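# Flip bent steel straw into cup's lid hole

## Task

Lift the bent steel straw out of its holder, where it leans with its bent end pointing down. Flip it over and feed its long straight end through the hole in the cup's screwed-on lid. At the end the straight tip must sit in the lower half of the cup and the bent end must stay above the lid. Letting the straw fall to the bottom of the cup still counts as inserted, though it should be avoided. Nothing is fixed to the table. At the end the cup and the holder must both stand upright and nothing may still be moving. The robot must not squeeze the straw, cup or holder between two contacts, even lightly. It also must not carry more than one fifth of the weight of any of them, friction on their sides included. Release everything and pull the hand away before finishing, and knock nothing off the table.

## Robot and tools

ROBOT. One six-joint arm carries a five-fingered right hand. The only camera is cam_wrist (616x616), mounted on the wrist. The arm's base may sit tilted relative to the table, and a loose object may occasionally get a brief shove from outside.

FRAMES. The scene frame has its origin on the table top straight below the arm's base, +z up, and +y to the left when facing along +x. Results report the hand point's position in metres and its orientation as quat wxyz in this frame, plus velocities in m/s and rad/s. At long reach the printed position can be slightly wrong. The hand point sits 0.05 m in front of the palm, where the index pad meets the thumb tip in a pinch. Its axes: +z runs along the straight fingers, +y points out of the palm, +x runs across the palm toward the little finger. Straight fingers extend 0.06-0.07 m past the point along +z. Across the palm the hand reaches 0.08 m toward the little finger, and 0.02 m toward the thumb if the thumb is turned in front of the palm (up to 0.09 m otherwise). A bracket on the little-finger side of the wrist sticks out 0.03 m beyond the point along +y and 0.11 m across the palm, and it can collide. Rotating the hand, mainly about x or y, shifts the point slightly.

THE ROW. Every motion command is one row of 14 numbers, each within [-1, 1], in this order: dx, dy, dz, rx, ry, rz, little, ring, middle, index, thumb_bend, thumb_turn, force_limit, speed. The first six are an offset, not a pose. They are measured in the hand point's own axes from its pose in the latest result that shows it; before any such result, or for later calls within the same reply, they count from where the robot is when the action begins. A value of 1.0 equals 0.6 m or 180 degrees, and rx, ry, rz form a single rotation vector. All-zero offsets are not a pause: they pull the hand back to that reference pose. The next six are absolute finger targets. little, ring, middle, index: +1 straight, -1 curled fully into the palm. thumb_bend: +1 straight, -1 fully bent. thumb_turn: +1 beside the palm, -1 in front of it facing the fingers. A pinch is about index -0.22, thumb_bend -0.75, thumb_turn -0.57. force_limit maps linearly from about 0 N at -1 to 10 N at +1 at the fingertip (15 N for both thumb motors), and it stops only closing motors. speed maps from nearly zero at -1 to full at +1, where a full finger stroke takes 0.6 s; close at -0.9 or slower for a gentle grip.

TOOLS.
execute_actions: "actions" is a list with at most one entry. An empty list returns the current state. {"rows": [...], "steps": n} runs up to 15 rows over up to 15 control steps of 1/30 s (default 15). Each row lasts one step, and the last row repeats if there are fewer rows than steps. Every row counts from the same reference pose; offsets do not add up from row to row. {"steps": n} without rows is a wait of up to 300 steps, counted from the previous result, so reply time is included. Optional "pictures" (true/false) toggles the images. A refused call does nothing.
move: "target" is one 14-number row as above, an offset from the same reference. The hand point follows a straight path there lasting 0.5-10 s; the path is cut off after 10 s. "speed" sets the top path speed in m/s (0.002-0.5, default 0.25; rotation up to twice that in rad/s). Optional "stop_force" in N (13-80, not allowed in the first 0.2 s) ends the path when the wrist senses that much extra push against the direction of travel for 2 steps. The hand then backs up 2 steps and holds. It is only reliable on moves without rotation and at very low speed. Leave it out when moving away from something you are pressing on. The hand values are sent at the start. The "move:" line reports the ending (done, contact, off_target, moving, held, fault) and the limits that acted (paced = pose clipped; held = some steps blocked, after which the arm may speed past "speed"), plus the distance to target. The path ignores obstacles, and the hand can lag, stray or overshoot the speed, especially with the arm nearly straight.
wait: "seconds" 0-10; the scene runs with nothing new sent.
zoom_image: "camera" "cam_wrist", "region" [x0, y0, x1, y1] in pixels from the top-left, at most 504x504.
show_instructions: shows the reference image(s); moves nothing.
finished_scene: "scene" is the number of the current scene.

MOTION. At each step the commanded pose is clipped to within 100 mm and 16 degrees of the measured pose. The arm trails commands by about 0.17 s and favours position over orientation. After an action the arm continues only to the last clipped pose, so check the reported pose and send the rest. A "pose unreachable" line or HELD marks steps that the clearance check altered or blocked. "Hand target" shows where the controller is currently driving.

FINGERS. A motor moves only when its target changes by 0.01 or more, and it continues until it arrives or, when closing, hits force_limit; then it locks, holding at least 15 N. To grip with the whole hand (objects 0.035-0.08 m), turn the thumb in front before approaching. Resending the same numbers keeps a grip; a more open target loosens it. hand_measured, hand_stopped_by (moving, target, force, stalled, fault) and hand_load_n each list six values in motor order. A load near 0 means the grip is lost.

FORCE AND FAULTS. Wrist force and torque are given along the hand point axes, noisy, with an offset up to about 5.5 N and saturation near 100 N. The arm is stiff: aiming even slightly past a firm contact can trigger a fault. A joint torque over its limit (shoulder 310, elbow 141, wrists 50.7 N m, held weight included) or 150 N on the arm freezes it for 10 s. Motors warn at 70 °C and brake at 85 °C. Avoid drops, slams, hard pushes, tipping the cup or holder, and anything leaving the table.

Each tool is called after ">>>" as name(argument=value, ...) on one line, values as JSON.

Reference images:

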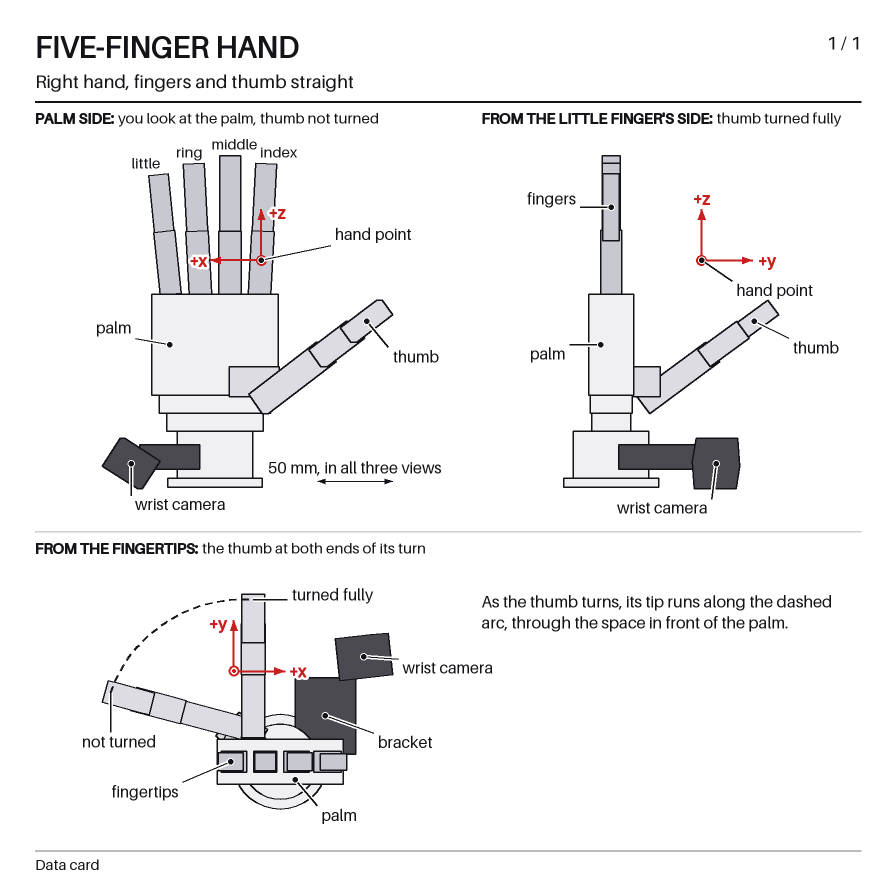

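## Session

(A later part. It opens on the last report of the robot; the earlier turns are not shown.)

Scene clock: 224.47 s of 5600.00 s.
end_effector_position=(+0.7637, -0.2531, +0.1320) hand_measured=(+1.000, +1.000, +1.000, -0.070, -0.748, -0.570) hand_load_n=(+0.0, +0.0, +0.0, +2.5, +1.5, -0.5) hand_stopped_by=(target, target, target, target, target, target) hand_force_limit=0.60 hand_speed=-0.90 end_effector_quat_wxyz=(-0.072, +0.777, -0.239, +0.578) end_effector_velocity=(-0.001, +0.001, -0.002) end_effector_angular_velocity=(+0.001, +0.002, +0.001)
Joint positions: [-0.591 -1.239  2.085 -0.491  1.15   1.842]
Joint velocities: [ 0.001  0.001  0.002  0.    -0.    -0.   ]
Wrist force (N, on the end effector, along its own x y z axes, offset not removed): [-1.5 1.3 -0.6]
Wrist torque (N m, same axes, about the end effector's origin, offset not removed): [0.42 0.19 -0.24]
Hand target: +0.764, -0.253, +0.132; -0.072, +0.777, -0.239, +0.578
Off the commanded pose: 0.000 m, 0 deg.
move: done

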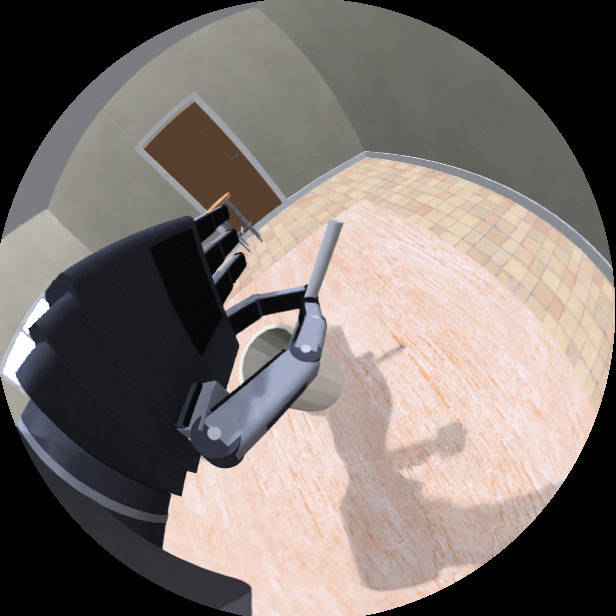

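>>> move(target=[0,0,0,0,0,0,1,1,1,-0.12,-0.75,-0.57,0.3,-0.95])

>>> move(target=[0.28,-0.05,-0.08,0,0,0,1,1,1,-0.12,-0.75,-0.57,0.3,-0.95], speed=0.06)

Scene clock: 231.63 s of 5600.00 s.
end_effector_position=(+0.7637, -0.2531, +0.1320) hand_measured=(+1.000, +1.000, +1.000, -0.086, -0.746, -0.570) hand_load_n=(+0.0, +0.0, +0.0, +6.5, +3.5, -1.0) hand_stopped_by=(target, target, target, force, target, target) hand_force_limit=0.30 hand_speed=-0.95 end_effector_quat_wxyz=(-0.072, +0.777, -0.239, +0.578) end_effector_velocity=(+0.000, -0.001, +0.001) end_effector_angular_velocity=(-0.001, -0.001, -0.001)
Joint positions: [-0.591 -1.239  2.085 -0.491  1.15   1.842]
Joint velocities: [-0.001 -0.    -0.001  0.     0.    -0.   ]
Wrist force (N, on the end effector, along its own x y z axes, offset not removed): [-0.7 -0.2 0.5]
Wrist torque (N m, same axes, about the end effector's origin, offset not removed): [0.19 0.17 -0.18]
Hand target: +0.764, -0.253, +0.132; -0.072, +0.777, -0.239, +0.578
Off the commanded pose: 0.000 m, 0 deg.
After step 90, 3.47 s passed at rest.
move: done

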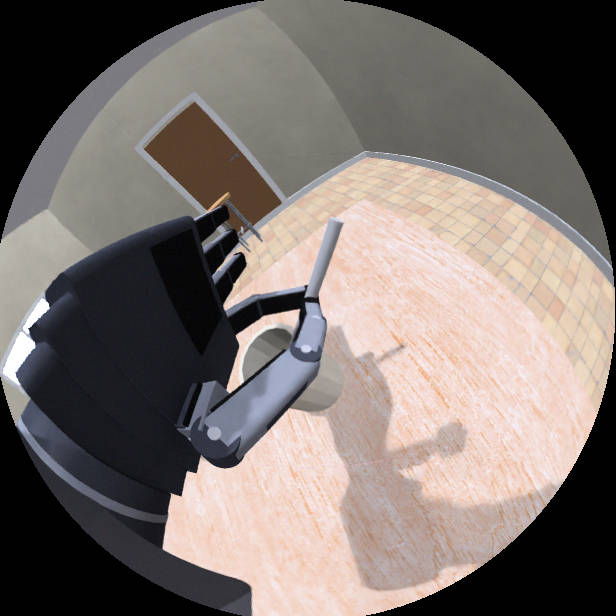

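Scene clock: 235.00 s of 5600.00 s.
end_effector_position=(+0.7641, -0.2955, +0.3041) hand_measured=(+1.000, +1.000, +1.000, -0.086, -0.748, -0.570) hand_load_n=(+0.0, +0.0, +0.0, +0.5, +0.5, +0.0) hand_stopped_by=(target, target, target, force, target, target) hand_force_limit=0.30 hand_speed=-0.95 end_effector_quat_wxyz=(-0.072, +0.777, -0.239, +0.578) end_effector_velocity=(-0.000, -0.000, -0.000) end_effector_angular_velocity=(+0.002, +0.002, -0.000)
Joint positions: [-0.653 -1.411  1.928 -0.15   1.092  1.818]
Joint velocities: [-0.001  0.    -0.001  0.003 -0.    -0.   ]
Wrist force (N, on the end effector, along its own x y z axes, offset not removed): [-2.7 0.3 0.2]
Wrist torque (N m, same axes, about the end effector's origin, offset not removed): [0.20 0.27 -0.27]
Hand target: +0.764, -0.296, +0.304; -0.072, +0.777, -0.239, +0.578
Off the commanded pose: 0.000 m, 0 deg.
move: done

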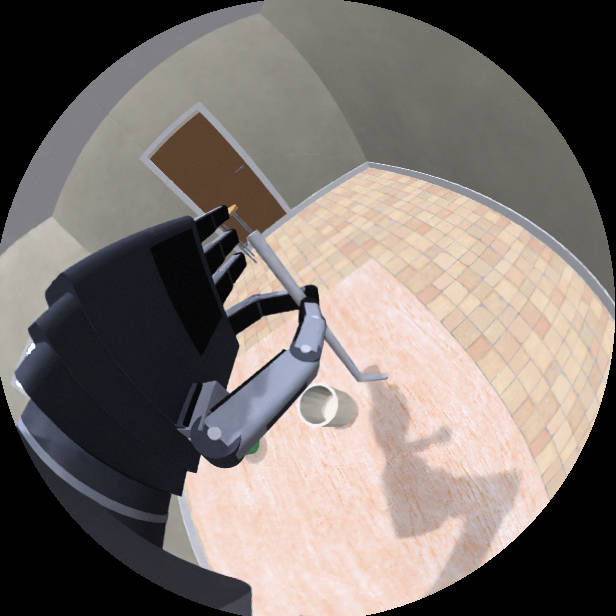

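>>> move(target=[0,0,0,0,0,0,1,1,1,-0.16,-0.75,-0.57,0.3,-0.95])

>>> zoom_image(camera="cam_wrist", region=[220,200,420,400])

Scene clock: 242.80 s of 5600.00 s.
end_effector_position=(+0.7641, -0.2956, +0.3042) hand_measured=(+1.000, +1.000, +1.000, -0.106, -0.748, -0.570) hand_load_n=(+0.0, +0.0, +0.0, +6.5, +1.0, -0.5) hand_stopped_by=(target, target, target, force, target, target) hand_force_limit=0.30 hand_speed=-0.95 end_effector_quat_wxyz=(-0.072, +0.777, -0.239, +0.578) end_effector_velocity=(-0.000, +0.001, -0.001) end_effector_angular_velocity=(+0.001, +0.001, +0.001)
Joint positions: [-0.654 -1.412  1.928 -0.15   1.092  1.818]
Joint velocities: [ 0.001  0.     0.001 -0.    -0.    -0.   ]
Wrist force (N, on the end effector, along its own x y z axes, offset not removed): [-2.6 -0.4 -1.1]
Wrist torque (N m, same axes, about the end effector's origin, offset not removed): [0.14 0.30 -0.23]
Hand target: +0.764, -0.295, +0.304; -0.072, +0.777, -0.239, +0.578
Off the commanded pose: 0.000 m, 0 deg.
After step 100, 3.77 s passed at rest.
move: done

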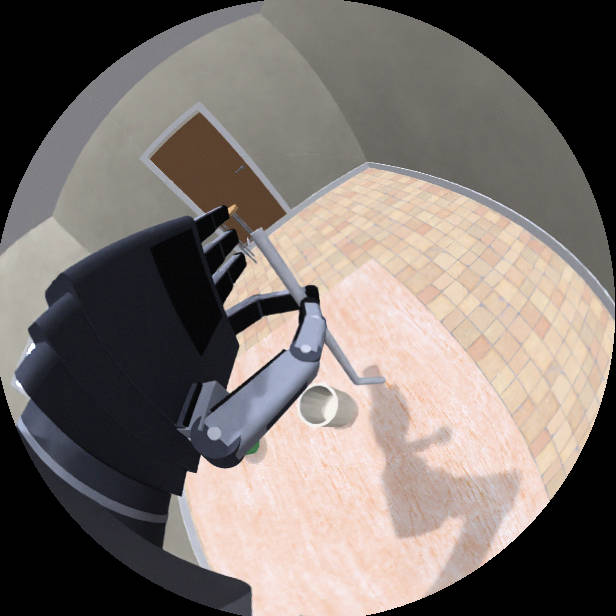

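Region (220, 200, 420, 400) of cam_wrist's 616x616 image, scaled by 2.520, with more detail than that image has.

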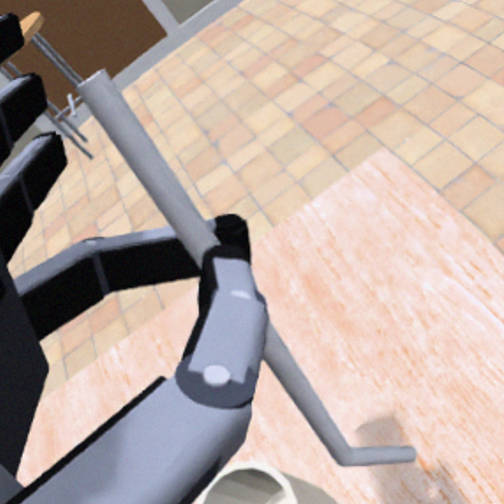

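>>> move(target=[-0.112,-0.05,-0.24,0,0,0,1,1,1,-0.16,-0.75,-0.57,0.3,-0.95], speed=0.12)

>>> move(target=[-0.173,0.078,0.065,0,0,-0.2,1,1,1,-0.16,-0.75,-0.57,0.3,-0.95], speed=0.1)

Scene clock: 269.20 s of 5600.00 s.
end_effector_position=(+0.6239, -0.2152, +0.3043) hand_measured=(+1.000, +1.000, +1.000, -0.106, -0.748, -0.570) hand_load_n=(+0.0, +0.0, +0.0, +6.5, +1.5, -0.5) hand_stopped_by=(target, target, target, force, target, target) hand_force_limit=0.30 hand_speed=-0.95 end_effector_quat_wxyz=(-0.072, +0.777, -0.239, +0.578) end_effector_velocity=(-0.001, -0.000, +0.000) end_effector_angular_velocity=(-0.000, +0.000, -0.000)
Joint positions: [-0.721 -1.683  2.21  -0.146  1.029  1.79 ]
Joint velocities: [-0.002 -0.002  0.001  0.001 -0.001 -0.001]
Wrist force (N, on the end effector, along its own x y z axes, offset not removed): [-0.9 1.4 -0.2]
Wrist torque (N m, same axes, about the end effector's origin, offset not removed): [0.35 0.01 -0.17]
Hand target: +0.624, -0.215, +0.304; -0.072, +0.777, -0.239, +0.578
Off the commanded pose: 0.000 m, 0 deg.
After step 90, 21.57 s passed at rest.
move: done

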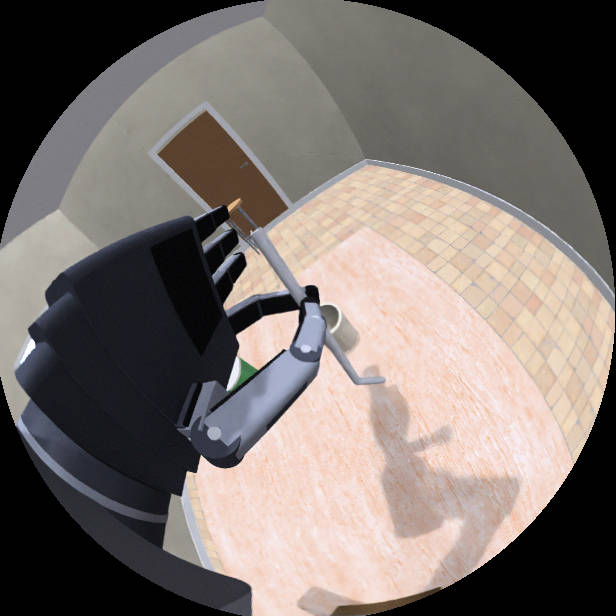

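Scene clock: 272.70 s of 5600.00 s.
end_effector_position=(+0.6243, -0.2153, +0.1840) hand_measured=(+1.000, +1.000, +1.000, -0.106, -0.748, -0.570) hand_load_n=(+0.0, +0.0, +0.0, +6.5, +1.5, -0.5) hand_stopped_by=(target, target, target, force, target, target) hand_force_limit=0.30 hand_speed=-0.95 end_effector_quat_wxyz=(+0.110, +0.813, +0.012, +0.572) end_effector_velocity=(+0.000, +0.000, -0.002) end_effector_angular_velocity=(-0.010, +0.001, +0.003)
Joint positions: [-0.683 -1.492  2.377 -0.512  1.064  1.178]
Joint velocities: [ 0.     0.005  0.002 -0.007 -0.    -0.01 ]
Wrist force (N, on the end effector, along its own x y z axes, offset not removed): [-2.0 0.5 -1.2]
Wrist torque (N m, same axes, about the end effector's origin, offset not removed): [0.37 0.24 -0.21]
Hand target: +0.624, -0.215, +0.184; +0.110, +0.813, +0.013, +0.572
Off the commanded pose: 0.000 m, 0 deg.
move: done

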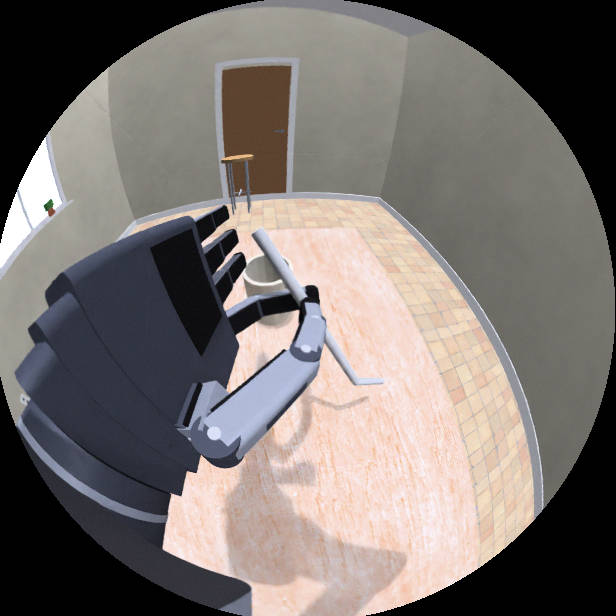

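>>> move(target=[0,0,0,0,0,0,1,1,1,-0.092,-0.75,-0.57,0.3,-0.97])

Scene clock: 278.70 s of 5600.00 s.
end_effector_position=(+0.6243, -0.2152, +0.1839) hand_measured=(+1.000, +1.000, +1.000, -0.092, -0.748, -0.570) hand_load_n=(+0.0, +0.0, +0.0, +1.5, +0.5, +0.0) hand_stopped_by=(target, target, target, target, target, target) hand_force_limit=0.30 hand_speed=-0.97 end_effector_quat_wxyz=(+0.110, +0.813, +0.012, +0.572) end_effector_velocity=(-0.000, -0.000, -0.000) end_effector_angular_velocity=(+0.001, +0.000, -0.001)
Joint positions: [-0.683 -1.492  2.377 -0.512  1.064  1.178]
Joint velocities: [-0.  0.  0.  0.  0.  0.]
Wrist force (N, on the end effector, along its own x y z axes, offset not removed): [0.7 0.7 -1.2]
Wrist torque (N m, same axes, about the end effector's origin, offset not removed): [0.36 -0.21 -0.09]
Hand target: +0.624, -0.215, +0.184; +0.110, +0.813, +0.012, +0.572
Off the commanded pose: 0.000 m, 0 deg.
After step 90, 2.30 s passed at rest.
move: done

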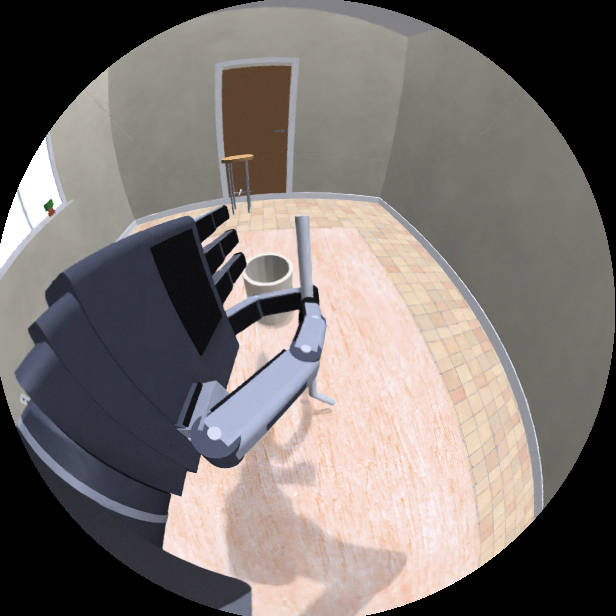

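>>> move(target=[-0.015,0.07,0,0,0,0,1,1,1,-0.092,-0.75,-0.57,0.3,-0.97], speed=0.02)

Scene clock: 291.90 s of 5600.00 s.
end_effector_position=(+0.6167, -0.2574, +0.1836) hand_measured=(+1.000, +1.000, +1.000, -0.092, -0.748, -0.570) hand_load_n=(+0.0, +0.0, +0.0, +1.5, +0.5, +0.0) hand_stopped_by=(target, target, target, target, target, target) hand_force_limit=0.30 hand_speed=-0.97 end_effector_quat_wxyz=(+0.110, +0.813, +0.012, +0.572) end_effector_velocity=(-0.001, -0.001, -0.001) end_effector_angular_velocity=(+0.001, +0.001, -0.000)
Joint positions: [-0.78  -1.476  2.362 -0.491  0.974  1.136]
Joint velocities: [-0.004  0.001  0.001  0.001 -0.004 -0.002]
Wrist force (N, on the end effector, along its own x y z axes, offset not removed): [-2.1 -0.3 -2.9]
Wrist torque (N m, same axes, about the end effector's origin, offset not removed): [0.31 0.26 -0.24]
Hand target: +0.617, -0.258, +0.184; +0.110, +0.813, +0.012, +0.572
Off the commanded pose: 0.000 m, 0 deg.
After step 90, 7.77 s passed at rest.
move: done

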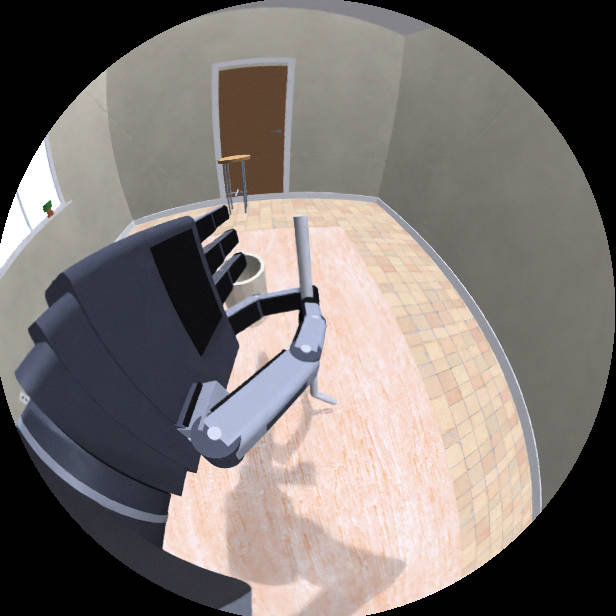

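>>> move(target=[0.02,-0.05,0,0,0.08,0.1,1,1,1,-0.092,-0.75,-0.57,0.3,-0.97], speed=0.06)

>>> move(target=[-0.09,0,0,0,0,0,1,1,1,-0.092,-0.75,-0.57,0.3,-0.97], speed=0.015)

Scene clock: 306.20 s of 5600.00 s.
end_effector_position=(+0.6241, -0.2265, +0.1890) hand_measured=(+1.000, +1.000, +1.000, -0.092, -0.748, -0.570) hand_load_n=(+0.0, +0.0, +0.0, +1.5, +0.5, +0.0) hand_stopped_by=(target, target, target, target, target, target) hand_force_limit=0.30 hand_speed=-0.97 end_effector_quat_wxyz=(+0.017, +0.727, -0.101, +0.679) end_effector_velocity=(-0.000, +0.001, -0.001) end_effector_angular_velocity=(+0.007, -0.007, -0.001)
Joint positions: [-0.76  -1.497  2.476 -0.888  0.947  1.63 ]
Joint velocities: [ 0.001  0.001  0.004 -0.012  0.002  0.012]
Wrist force (N, on the end effector, along its own x y z axes, offset not removed): [-2.0 1.0 -0.5]
Wrist torque (N m, same axes, about the end effector's origin, offset not removed): [0.38 0.12 -0.23]
Hand target: +0.624, -0.226, +0.189; +0.017, +0.727, -0.101, +0.679
Off the commanded pose: 0.000 m, 0 deg.
After step 90, 7.63 s passed at rest.
move: done

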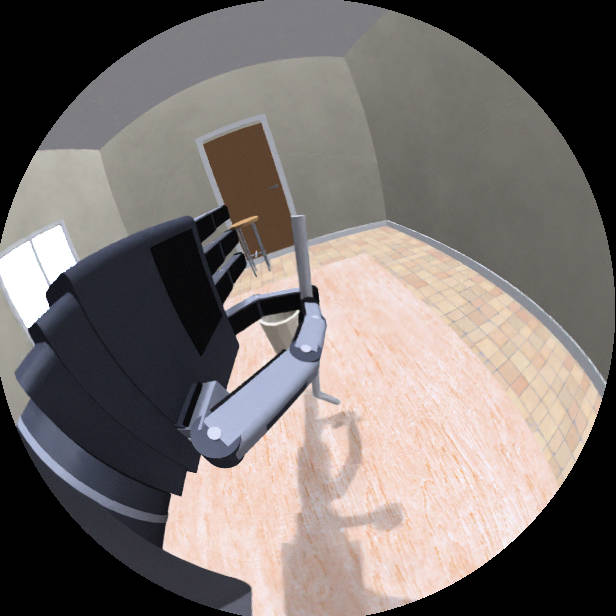

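Scene clock: 310.07 s of 5600.00 s.
end_effector_position=(+0.6209, -0.2198, +0.1356) hand_measured=(+1.000, +1.000, +1.000, -0.092, -0.748, -0.570) hand_load_n=(+0.0, +0.0, +0.0, +1.5, +0.0, -0.5) hand_stopped_by=(target, target, target, target, target, target) hand_force_limit=0.30 hand_speed=-0.97 end_effector_quat_wxyz=(+0.017, +0.727, -0.101, +0.679) end_effector_velocity=(-0.000, -0.000, -0.002) end_effector_angular_velocity=(+0.001, +0.001, -0.001)
Joint positions: [-0.752 -1.378  2.513 -1.044  0.955  1.631]
Joint velocities: [-0.     0.005  0.001 -0.006  0.     0.   ]
Wrist force (N, on the end effector, along its own x y z axes, offset not removed): [0.4 0.3 -0.9]
Wrist torque (N m, same axes, about the end effector's origin, offset not removed): [0.28 0.21 -0.21]
Hand target: +0.621, -0.220, +0.135; +0.017, +0.727, -0.101, +0.679
Off the commanded pose: 0.000 m, 0 deg.
move: done

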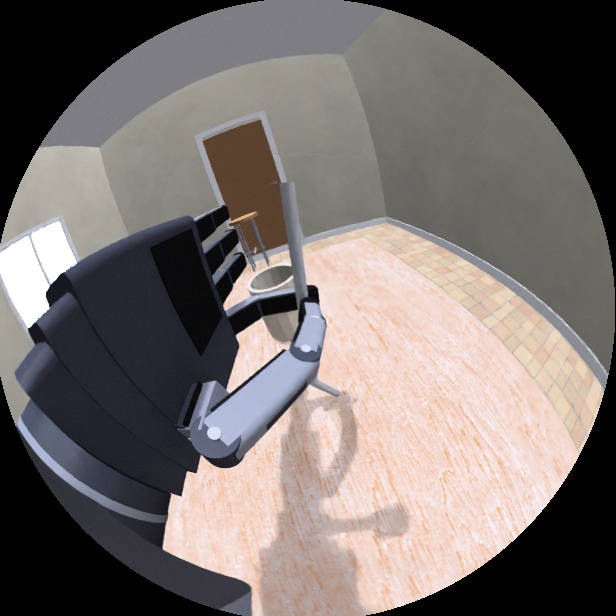

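>>> move(target=[-0.045,-0.008,0,0,0,-0.04,1,1,1,-0.08,-0.75,-0.57,0.3,-0.97], speed=0.015)

Scene clock: 323.30 s of 5600.00 s.
end_effector_position=(+0.6202, -0.2117, +0.1094) hand_measured=(+1.000, +1.000, +1.000, -0.080, -0.748, -0.570) hand_load_n=(+0.0, +0.0, +0.0, +0.0, +0.0, +0.0) hand_stopped_by=(target, target, target, target, target, target) hand_force_limit=0.30 hand_speed=-0.97 end_effector_quat_wxyz=(+0.060, +0.732, -0.055, +0.676) end_effector_velocity=(-0.000, +0.000, -0.002) end_effector_angular_velocity=(-0.004, +0.002, +0.000)
Joint positions: [-0.728 -1.296  2.532 -1.147  0.979  1.508]
Joint velocities: [ 0.001  0.006  0.001 -0.004  0.001 -0.005]
Wrist force (N, on the end effector, along its own x y z axes, offset not removed): [-3.6 -0.2 -0.9]
Wrist torque (N m, same axes, about the end effector's origin, offset not removed): [0.16 0.44 -0.39]
Hand target: +0.620, -0.212, +0.109; +0.060, +0.732, -0.055, +0.676
Off the commanded pose: 0.000 m, 0 deg.
After step 90, 5.83 s passed at rest.
move: done

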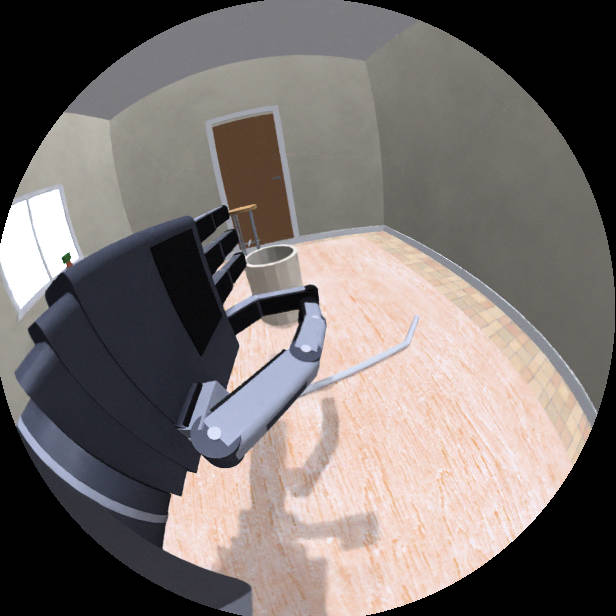

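>>> move(target=[-0.036,0.17,-0.003,-0.0486,-0.1286,0.4835,1,1,1,0.15,-0.75,-0.57,0.3,0])

Scene clock: 345.07 s of 5600.00 s.
end_effector_position=(+0.6002, -0.3121, +0.0891) hand_measured=(+1.000, +1.000, +1.000, +0.150, -0.748, -0.570) hand_load_n=(+0.0, +0.0, +0.0, +0.0, +0.0, +0.0) hand_stopped_by=(target, target, target, target, target, target) hand_force_limit=0.30 hand_speed=0.00 end_effector_quat_wxyz=(-0.380, +0.597, -0.596, +0.380) end_effector_velocity=(-0.000, -0.001, -0.000) end_effector_angular_velocity=(+0.010, +0.002, -0.001)
Joint positions: [-1.047 -1.197  2.124 -0.157  0.645  2.479]
Joint velocities: [-0.002  0.003 -0.003  0.008 -0.003  0.002]
Wrist force (N, on the end effector, along its own x y z axes, offset not removed): [-0.5 -0.3 0.0]
Wrist torque (N m, same axes, about the end effector's origin, offset not removed): [0.08 -0.05 -0.20]
Hand target: +0.600, -0.312, +0.089; -0.380, +0.597, -0.596, +0.380
Off the commanded pose: 0.000 m, 0 deg.
After step 90, 15.13 s passed at rest.
move: done

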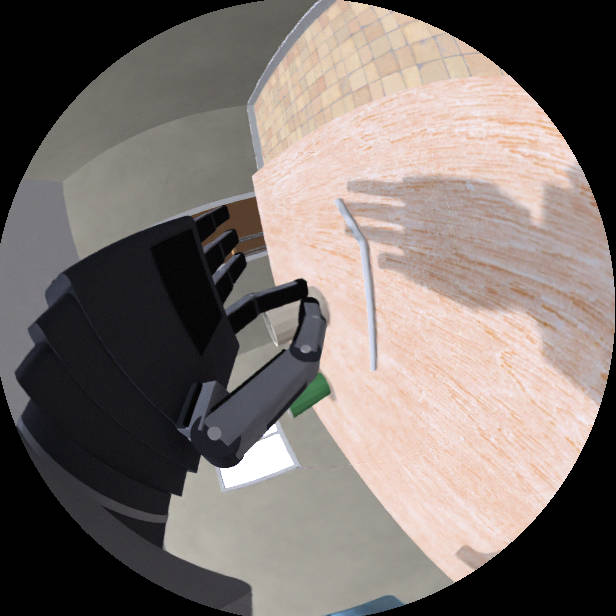

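>>> move(target=[0,0.078,0.065,-0.045,-0.035,-0.016,1,1,1,0.15,-0.75,-0.57,0.3,0], speed=0.08)

>>> zoom_image(camera="cam_wrist", region=[220,190,420,390])

Scene clock: 357.97 s of 5600.00 s.
end_effector_position=(+0.6157, -0.3120, +0.0303) hand_measured=(+1.000, +1.000, +1.000, +0.150, -0.748, -0.570) hand_load_n=(+0.0, +0.0, +0.0, +0.0, +0.0, +0.0) hand_stopped_by=(target, target, target, target, target, target) hand_force_limit=0.30 hand_speed=0.00 end_effector_quat_wxyz=(-0.359, +0.657, -0.584, +0.314) end_effector_velocity=(+0.001, +0.000, -0.002) end_effector_angular_velocity=(+0.001, +0.005, +0.005)
Joint positions: [-0.992 -1.041  1.999  0.045  0.699  2.273]
Joint velocities: [ 0.002  0.006 -0.005  0.007  0.002 -0.007]
Wrist force (N, on the end effector, along its own x y z axes, offset not removed): [-1.4 0.7 -1.4]
Wrist torque (N m, same axes, about the end effector's origin, offset not removed): [0.33 0.15 -0.20]
Hand target: +0.616, -0.312, +0.030; -0.359, +0.657, -0.584, +0.313
Off the commanded pose: 0.000 m, 0 deg.
After step 90, 8.37 s passed at rest.
move: done

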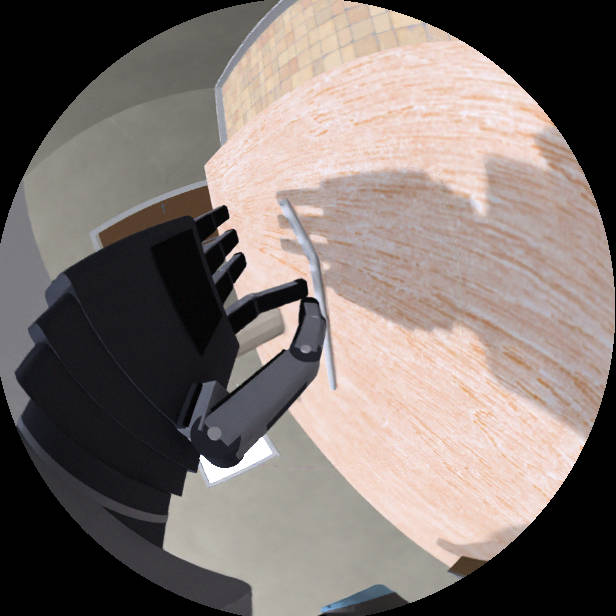

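Region (220, 190, 420, 390) of cam_wrist's 616x616 image, scaled by 2.520, with more detail than that image has.

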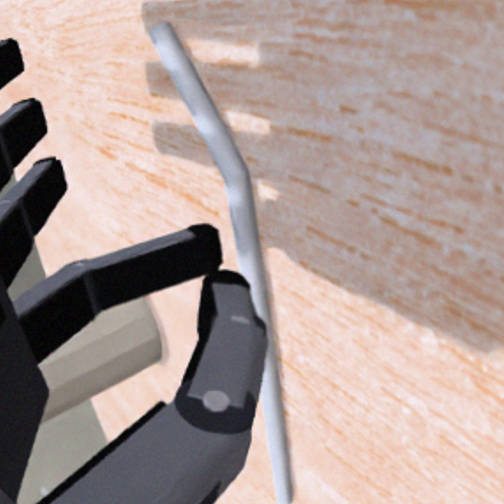

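>>> move(target=[0,0.027,0.02,0,0,0,1,1,1,0.15,-0.75,-0.57,0.3,0], speed=0.008, stop_force=13)

>>> move(target=[0,0,0,0,0,0,1,1,1,-0.07,-0.75,-0.57,0.3,-0.92])

>>> zoom_image(camera="cam_wrist", region=[220,190,420,390])

Scene clock: 367.67 s of 5600.00 s.
end_effector_position=(+0.6162, -0.3119, +0.0240) hand_measured=(+1.000, +1.000, +1.000, +0.150, -0.748, -0.570) hand_load_n=(+0.0, +0.0, +0.0, -1.5, +0.0, +0.0) hand_stopped_by=(target, target, target, target, target, target) hand_force_limit=0.30 hand_speed=0.00 end_effector_quat_wxyz=(-0.359, +0.657, -0.584, +0.313) end_effector_velocity=(-0.000, +0.000, +0.002) end_effector_angular_velocity=(+0.001, +0.001, -0.001)
Joint positions: [-0.991 -1.032  1.999  0.035  0.699  2.274]
Joint velocities: [-0.    -0.003 -0.     0.004 -0.     0.   ]
Wrist force (N, on the end effector, along its own x y z axes, offset not removed): [-2.0 -15.1 -13.7]
Wrist torque (N m, same axes, about the end effector's origin, offset not removed): [0.96 0.21 -0.20]
Hand target: +0.616, -0.312, +0.024; -0.359, +0.657, -0.584, +0.314
Off the commanded pose: 0.014 m, 0 deg.
After step 90, 5.57 s passed at rest.
move: contact

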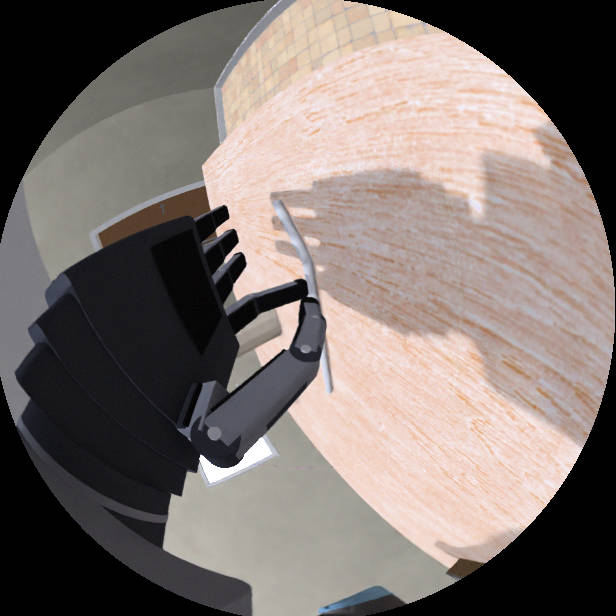

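Scene clock: 369.57 s of 5600.00 s.
end_effector_position=(+0.6161, -0.3119, +0.0240) hand_measured=(+1.000, +1.000, +1.000, -0.070, -0.748, -0.570) hand_load_n=(+0.0, +0.0, +0.0, +0.0, +0.0, +0.0) hand_stopped_by=(target, target, target, target, target, target) hand_force_limit=0.30 hand_speed=-0.92 end_effector_quat_wxyz=(-0.359, +0.657, -0.584, +0.313) end_effector_velocity=(-0.000, +0.001, -0.000) end_effector_angular_velocity=(+0.000, +0.000, +0.000)
Joint positions: [-0.991 -1.032  1.999  0.035  0.7    2.274]
Joint velocities: [ 0.    -0.     0.001 -0.     0.    -0.   ]
Wrist force (N, on the end effector, along its own x y z axes, offset not removed): [-2.5 -0.4 -1.7]
Wrist torque (N m, same axes, about the end effector's origin, offset not removed): [0.23 0.37 -0.32]
Hand target: +0.616, -0.312, +0.024; -0.359, +0.657, -0.584, +0.313
Off the commanded pose: 0.000 m, 0 deg.
move: done

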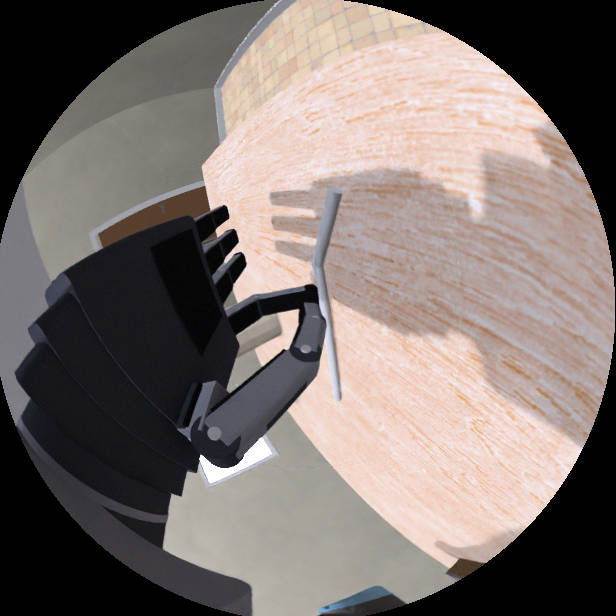

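Region (220, 190, 420, 390) of cam_wrist's 616x616 image, scaled by 2.520, with more detail than that image has.

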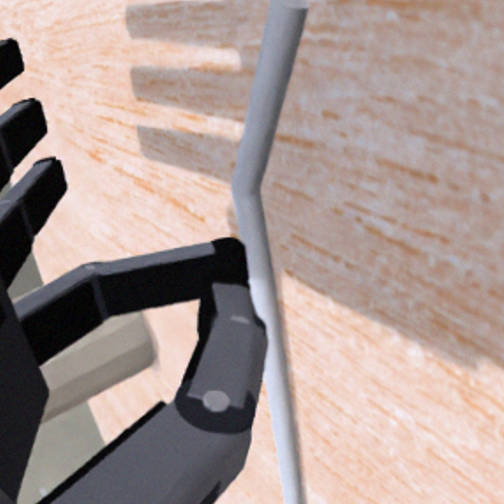

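>>> move(target=[-0.012,-0.018,0.012,0.067,0,0,1,1,1,0.1,-0.75,-0.57,0.3,-0.92], speed=0.04)

>>> move(target=[0,0.031,0.012,0,0,0,1,1,1,0.1,-0.75,-0.57,0.3,-0.92], speed=0.006, stop_force=13)

>>> zoom_image(camera="cam_wrist", region=[220,190,420,390])

Scene clock: 386.90 s of 5600.00 s.
end_effector_position=(+0.6271, -0.3034, +0.0291) hand_measured=(+1.000, +1.000, +1.000, +0.100, -0.748, -0.570) hand_load_n=(+0.0, +0.0, +0.0, +0.0, +0.0, +0.0) hand_stopped_by=(target, target, target, target, target, target) hand_force_limit=0.30 hand_speed=-0.92 end_effector_quat_wxyz=(-0.426, +0.616, -0.548, +0.373) end_effector_velocity=(+0.000, +0.002, -0.001) end_effector_angular_velocity=(+0.003, -0.013, -0.001)
Joint positions: [-1.028 -1.041  2.08  -0.251  0.527  2.434]
Joint velocities: [-0.001  0.     0.008 -0.026 -0.009  0.017]
Wrist force (N, on the end effector, along its own x y z axes, offset not removed): [-1.3 0.5 -0.9]
Wrist torque (N m, same axes, about the end effector's origin, offset not removed): [0.34 0.10 -0.19]
Hand target: +0.627, -0.303, +0.029; -0.426, +0.615, -0.548, +0.373
Off the commanded pose: 0.000 m, 0 deg.
After step 90, 11.47 s passed at rest.
move: done

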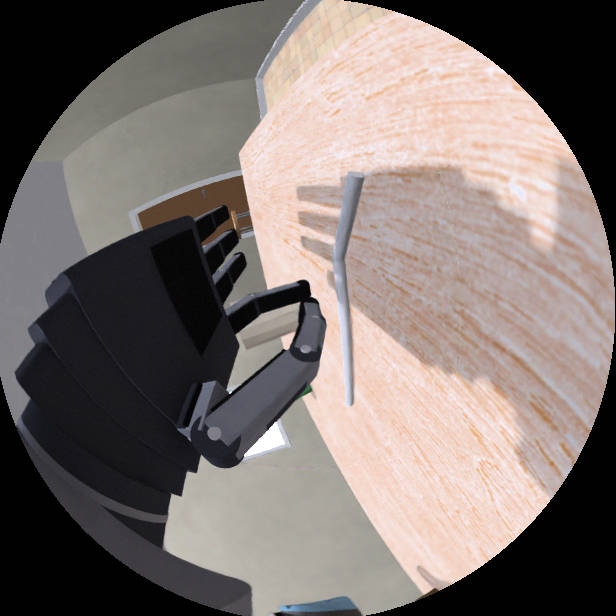

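Scene clock: 390.30 s of 5600.00 s.
end_effector_position=(+0.6271, -0.3033, +0.0109) hand_measured=(+1.000, +1.000, +1.000, +0.100, -0.748, -0.570) hand_load_n=(+0.0, +0.0, +0.0, +0.0, +0.0, +0.0) hand_stopped_by=(target, target, target, target, target, target) hand_force_limit=0.30 hand_speed=-0.92 end_effector_quat_wxyz=(-0.426, +0.616, -0.548, +0.373) end_effector_velocity=(-0.001, +0.001, +0.001) end_effector_angular_velocity=(+0.002, +0.001, -0.000)
Joint positions: [-1.028 -1.012  2.082 -0.283  0.527  2.435]
Joint velocities: [-0.    -0.003  0.001  0.003  0.     0.   ]
Wrist force (N, on the end effector, along its own x y z axes, offset not removed): [0.3 -21.6 -12.6]
Wrist torque (N m, same axes, about the end effector's origin, offset not removed): [0.64 -0.22 -0.09]
Hand target: +0.627, -0.303, +0.011; -0.426, +0.616, -0.548, +0.373
Off the commanded pose: 0.002 m, 0 deg.
move: contact

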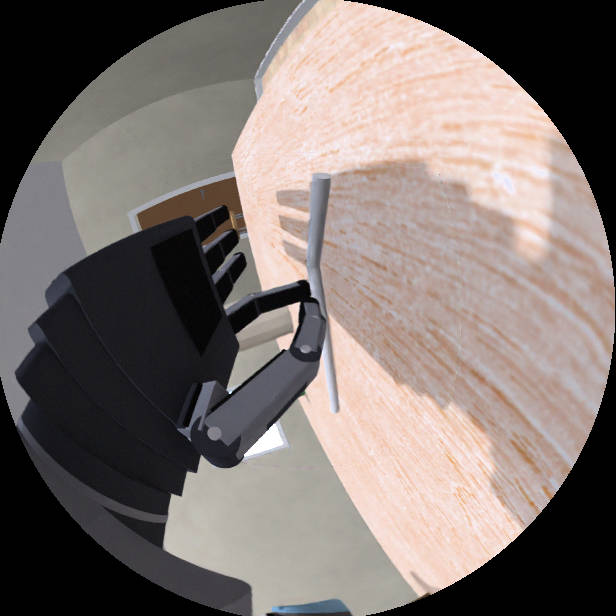

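Region (220, 190, 420, 390) of cam_wrist's 616x616 image, scaled by 2.520, with more detail than that image has.

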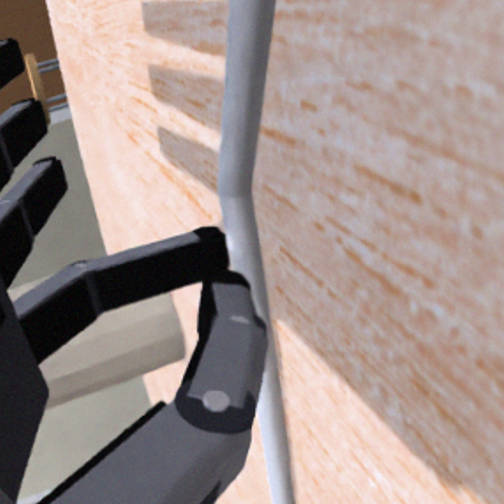

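>>> move(target=[0,0.001,-0.01,0,0,0,1,1,1,0.1,-0.75,-0.57,0.3,-0.92], speed=0.01)

>>> move(target=[0,0,0,0,0,0,1,1,1,-0.1,-0.64,-0.57,0.3,-0.92])

>>> zoom_image(camera="cam_wrist", region=[220,190,420,390])

Scene clock: 402.03 s of 5600.00 s.
end_effector_position=(+0.6215, -0.3040, +0.0125) hand_measured=(+1.000, +1.000, +1.000, +0.100, -0.748, -0.570) hand_load_n=(+0.0, +0.0, +0.0, +0.0, +0.0, +0.0) hand_stopped_by=(target, target, target, target, target, target) hand_force_limit=0.30 hand_speed=-0.92 end_effector_quat_wxyz=(-0.426, +0.616, -0.548, +0.373) end_effector_velocity=(-0.001, -0.000, +0.000) end_effector_angular_velocity=(-0.000, -0.000, +0.001)
Joint positions: [-1.038 -1.015  2.087 -0.273  0.52   2.42 ]
Joint velocities: [-0.002 -0.     0.001  0.003 -0.002 -0.004]
Wrist force (N, on the end effector, along its own x y z axes, offset not removed): [-0.2 1.7 0.1]
Wrist torque (N m, same axes, about the end effector's origin, offset not removed): [0.36 -0.06 -0.05]
Hand target: +0.621, -0.304, +0.012; -0.426, +0.616, -0.548, +0.373
Off the commanded pose: 0.000 m, 0 deg.
After step 90, 7.90 s passed at rest.
move: done

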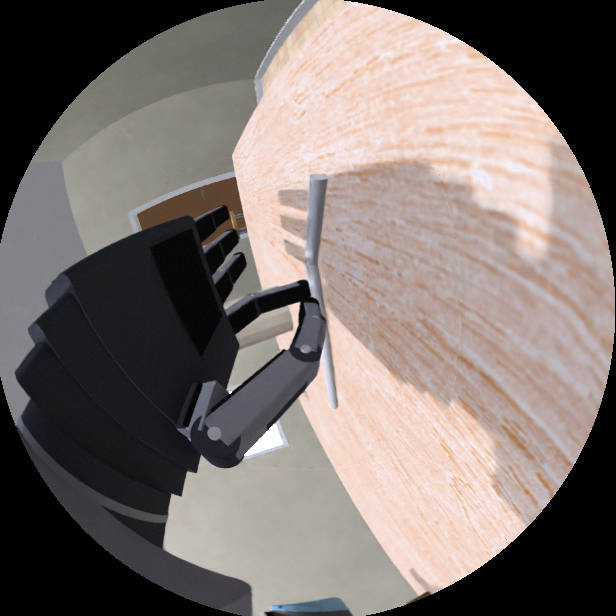

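Scene clock: 403.77 s of 5600.00 s.
end_effector_position=(+0.6215, -0.3039, +0.0125) hand_measured=(+1.000, +1.000, +1.000, -0.100, -0.640, -0.570) hand_load_n=(+0.0, +0.0, +0.0, +0.0, +0.0, +0.0) hand_stopped_by=(target, target, target, target, target, target) hand_force_limit=0.30 hand_speed=-0.92 end_effector_quat_wxyz=(-0.426, +0.616, -0.548, +0.373) end_effector_velocity=(-0.000, +0.000, -0.000) end_effector_angular_velocity=(+0.001, +0.000, -0.000)
Joint positions: [-1.038 -1.015  2.087 -0.273  0.52   2.42 ]
Joint velocities: [-0.    -0.     0.001  0.    -0.    -0.   ]
Wrist force (N, on the end effector, along its own x y z axes, offset not removed): [-1.9 0.9 -1.4]
Wrist torque (N m, same axes, about the end effector's origin, offset not removed): [0.38 0.12 -0.15]
Hand target: +0.621, -0.304, +0.012; -0.426, +0.616, -0.548, +0.373
Off the commanded pose: 0.000 m, 0 deg.
move: done

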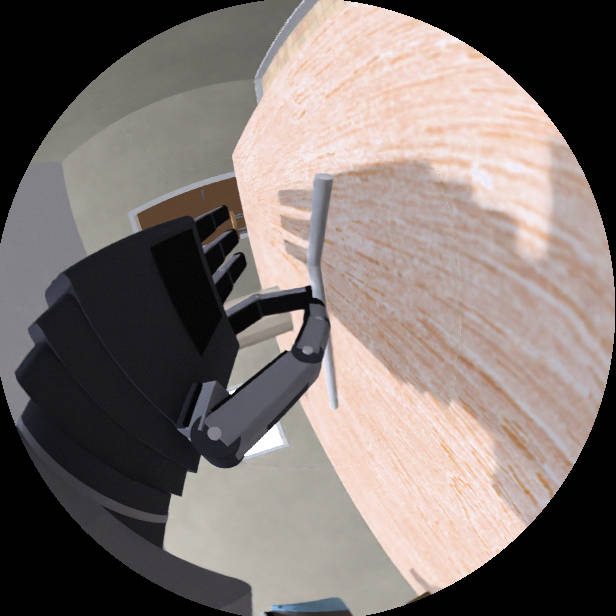

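Region (220, 190, 420, 390) of cam_wrist's 616x616 image, scaled by 2.520, with more detail than that image has.

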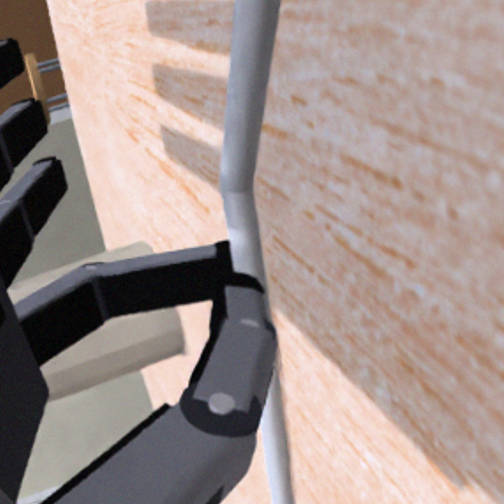

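>>> move(target=[0,0.002,0.001,0,0,0,1,1,1,-0.1,-0.58,-0.57,0.3,-0.92], speed=0.005)

>>> move(target=[0,0,0,0,0,0,1,1,1,-0.25,-0.58,-0.57,0.3,-0.95])

>>> zoom_image(camera="cam_wrist", region=[220,190,420,390])

Scene clock: 412.63 s of 5600.00 s.
end_effector_position=(+0.6216, -0.3039, +0.0112) hand_measured=(+1.000, +1.000, +1.000, -0.100, -0.580, -0.570) hand_load_n=(+0.0, +0.0, +0.0, -2.5, +0.0, +0.0) hand_stopped_by=(target, target, target, target, target, target) hand_force_limit=0.30 hand_speed=-0.92 end_effector_quat_wxyz=(-0.426, +0.616, -0.548, +0.373) end_effector_velocity=(-0.000, +0.001, -0.001) end_effector_angular_velocity=(+0.001, +0.001, -0.000)
Joint positions: [-1.038 -1.013  2.087 -0.275  0.52   2.42 ]
Joint velocities: [-0.     0.001  0.001 -0.     0.    -0.   ]
Wrist force (N, on the end effector, along its own x y z axes, offset not removed): [-2.6 -36.5 -14.1]
Wrist torque (N m, same axes, about the end effector's origin, offset not removed): [0.68 0.03 -0.20]
Hand target: +0.622, -0.304, +0.011; -0.426, +0.616, -0.548, +0.373
Off the commanded pose: 0.000 m, 0 deg.
After step 90, 4.93 s passed at rest.
move: done

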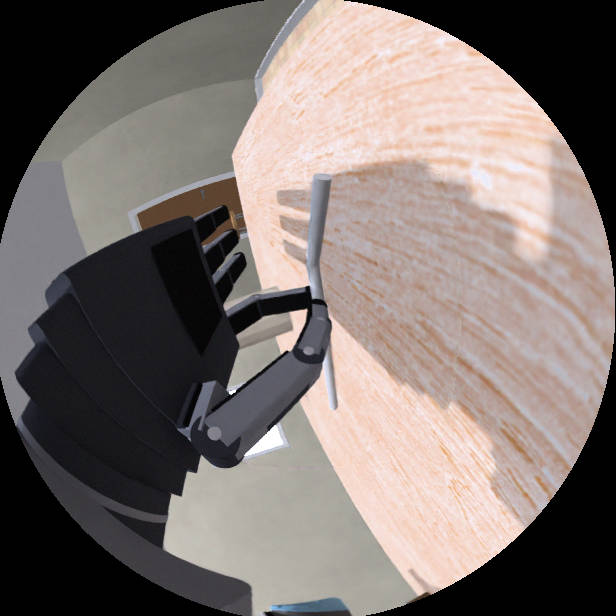

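Scene clock: 413.13 s of 5600.00 s.
end_effector_position=(+0.6216, -0.3039, +0.0112) hand_measured=(+1.000, +1.000, +1.000, -0.116, -0.580, -0.570) hand_load_n=(+0.0, +0.0, +0.0, +7.0, +0.0, +0.0) hand_stopped_by=(target, target, target, force, target, target) hand_force_limit=0.30 hand_speed=-0.95 end_effector_quat_wxyz=(-0.426, +0.616, -0.548, +0.373) end_effector_velocity=(+0.000, -0.001, +0.000) end_effector_angular_velocity=(-0.001, -0.000, -0.000)
Joint positions: [-1.038 -1.013  2.087 -0.275  0.52   2.42 ]
Joint velocities: [-0.     0.    -0.001 -0.     0.    -0.   ]
Wrist force (N, on the end effector, along its own x y z axes, offset not removed): [-3.3 -37.4 -4.5]
Wrist torque (N m, same axes, about the end effector's origin, offset not removed): [0.77 0.13 -0.18]
Hand target: +0.622, -0.304, +0.011; -0.426, +0.616, -0.548, +0.373
Off the commanded pose: 0.000 m, 0 deg.
move: done

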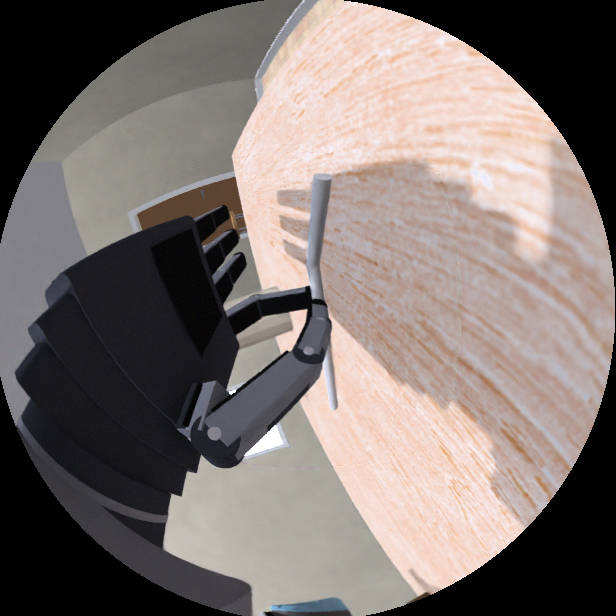

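Region (220, 190, 420, 390) of cam_wrist's 616x616 image, scaled by 2.520, with more detail than that image has.

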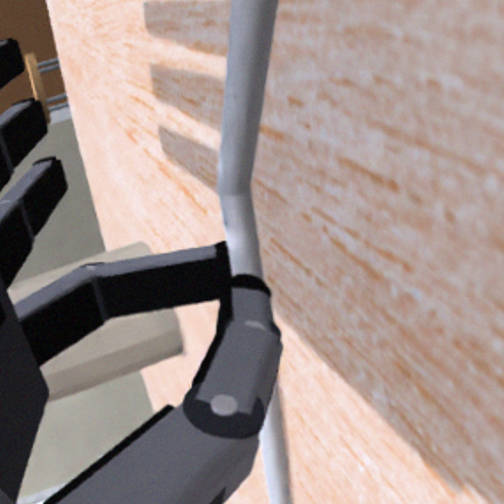

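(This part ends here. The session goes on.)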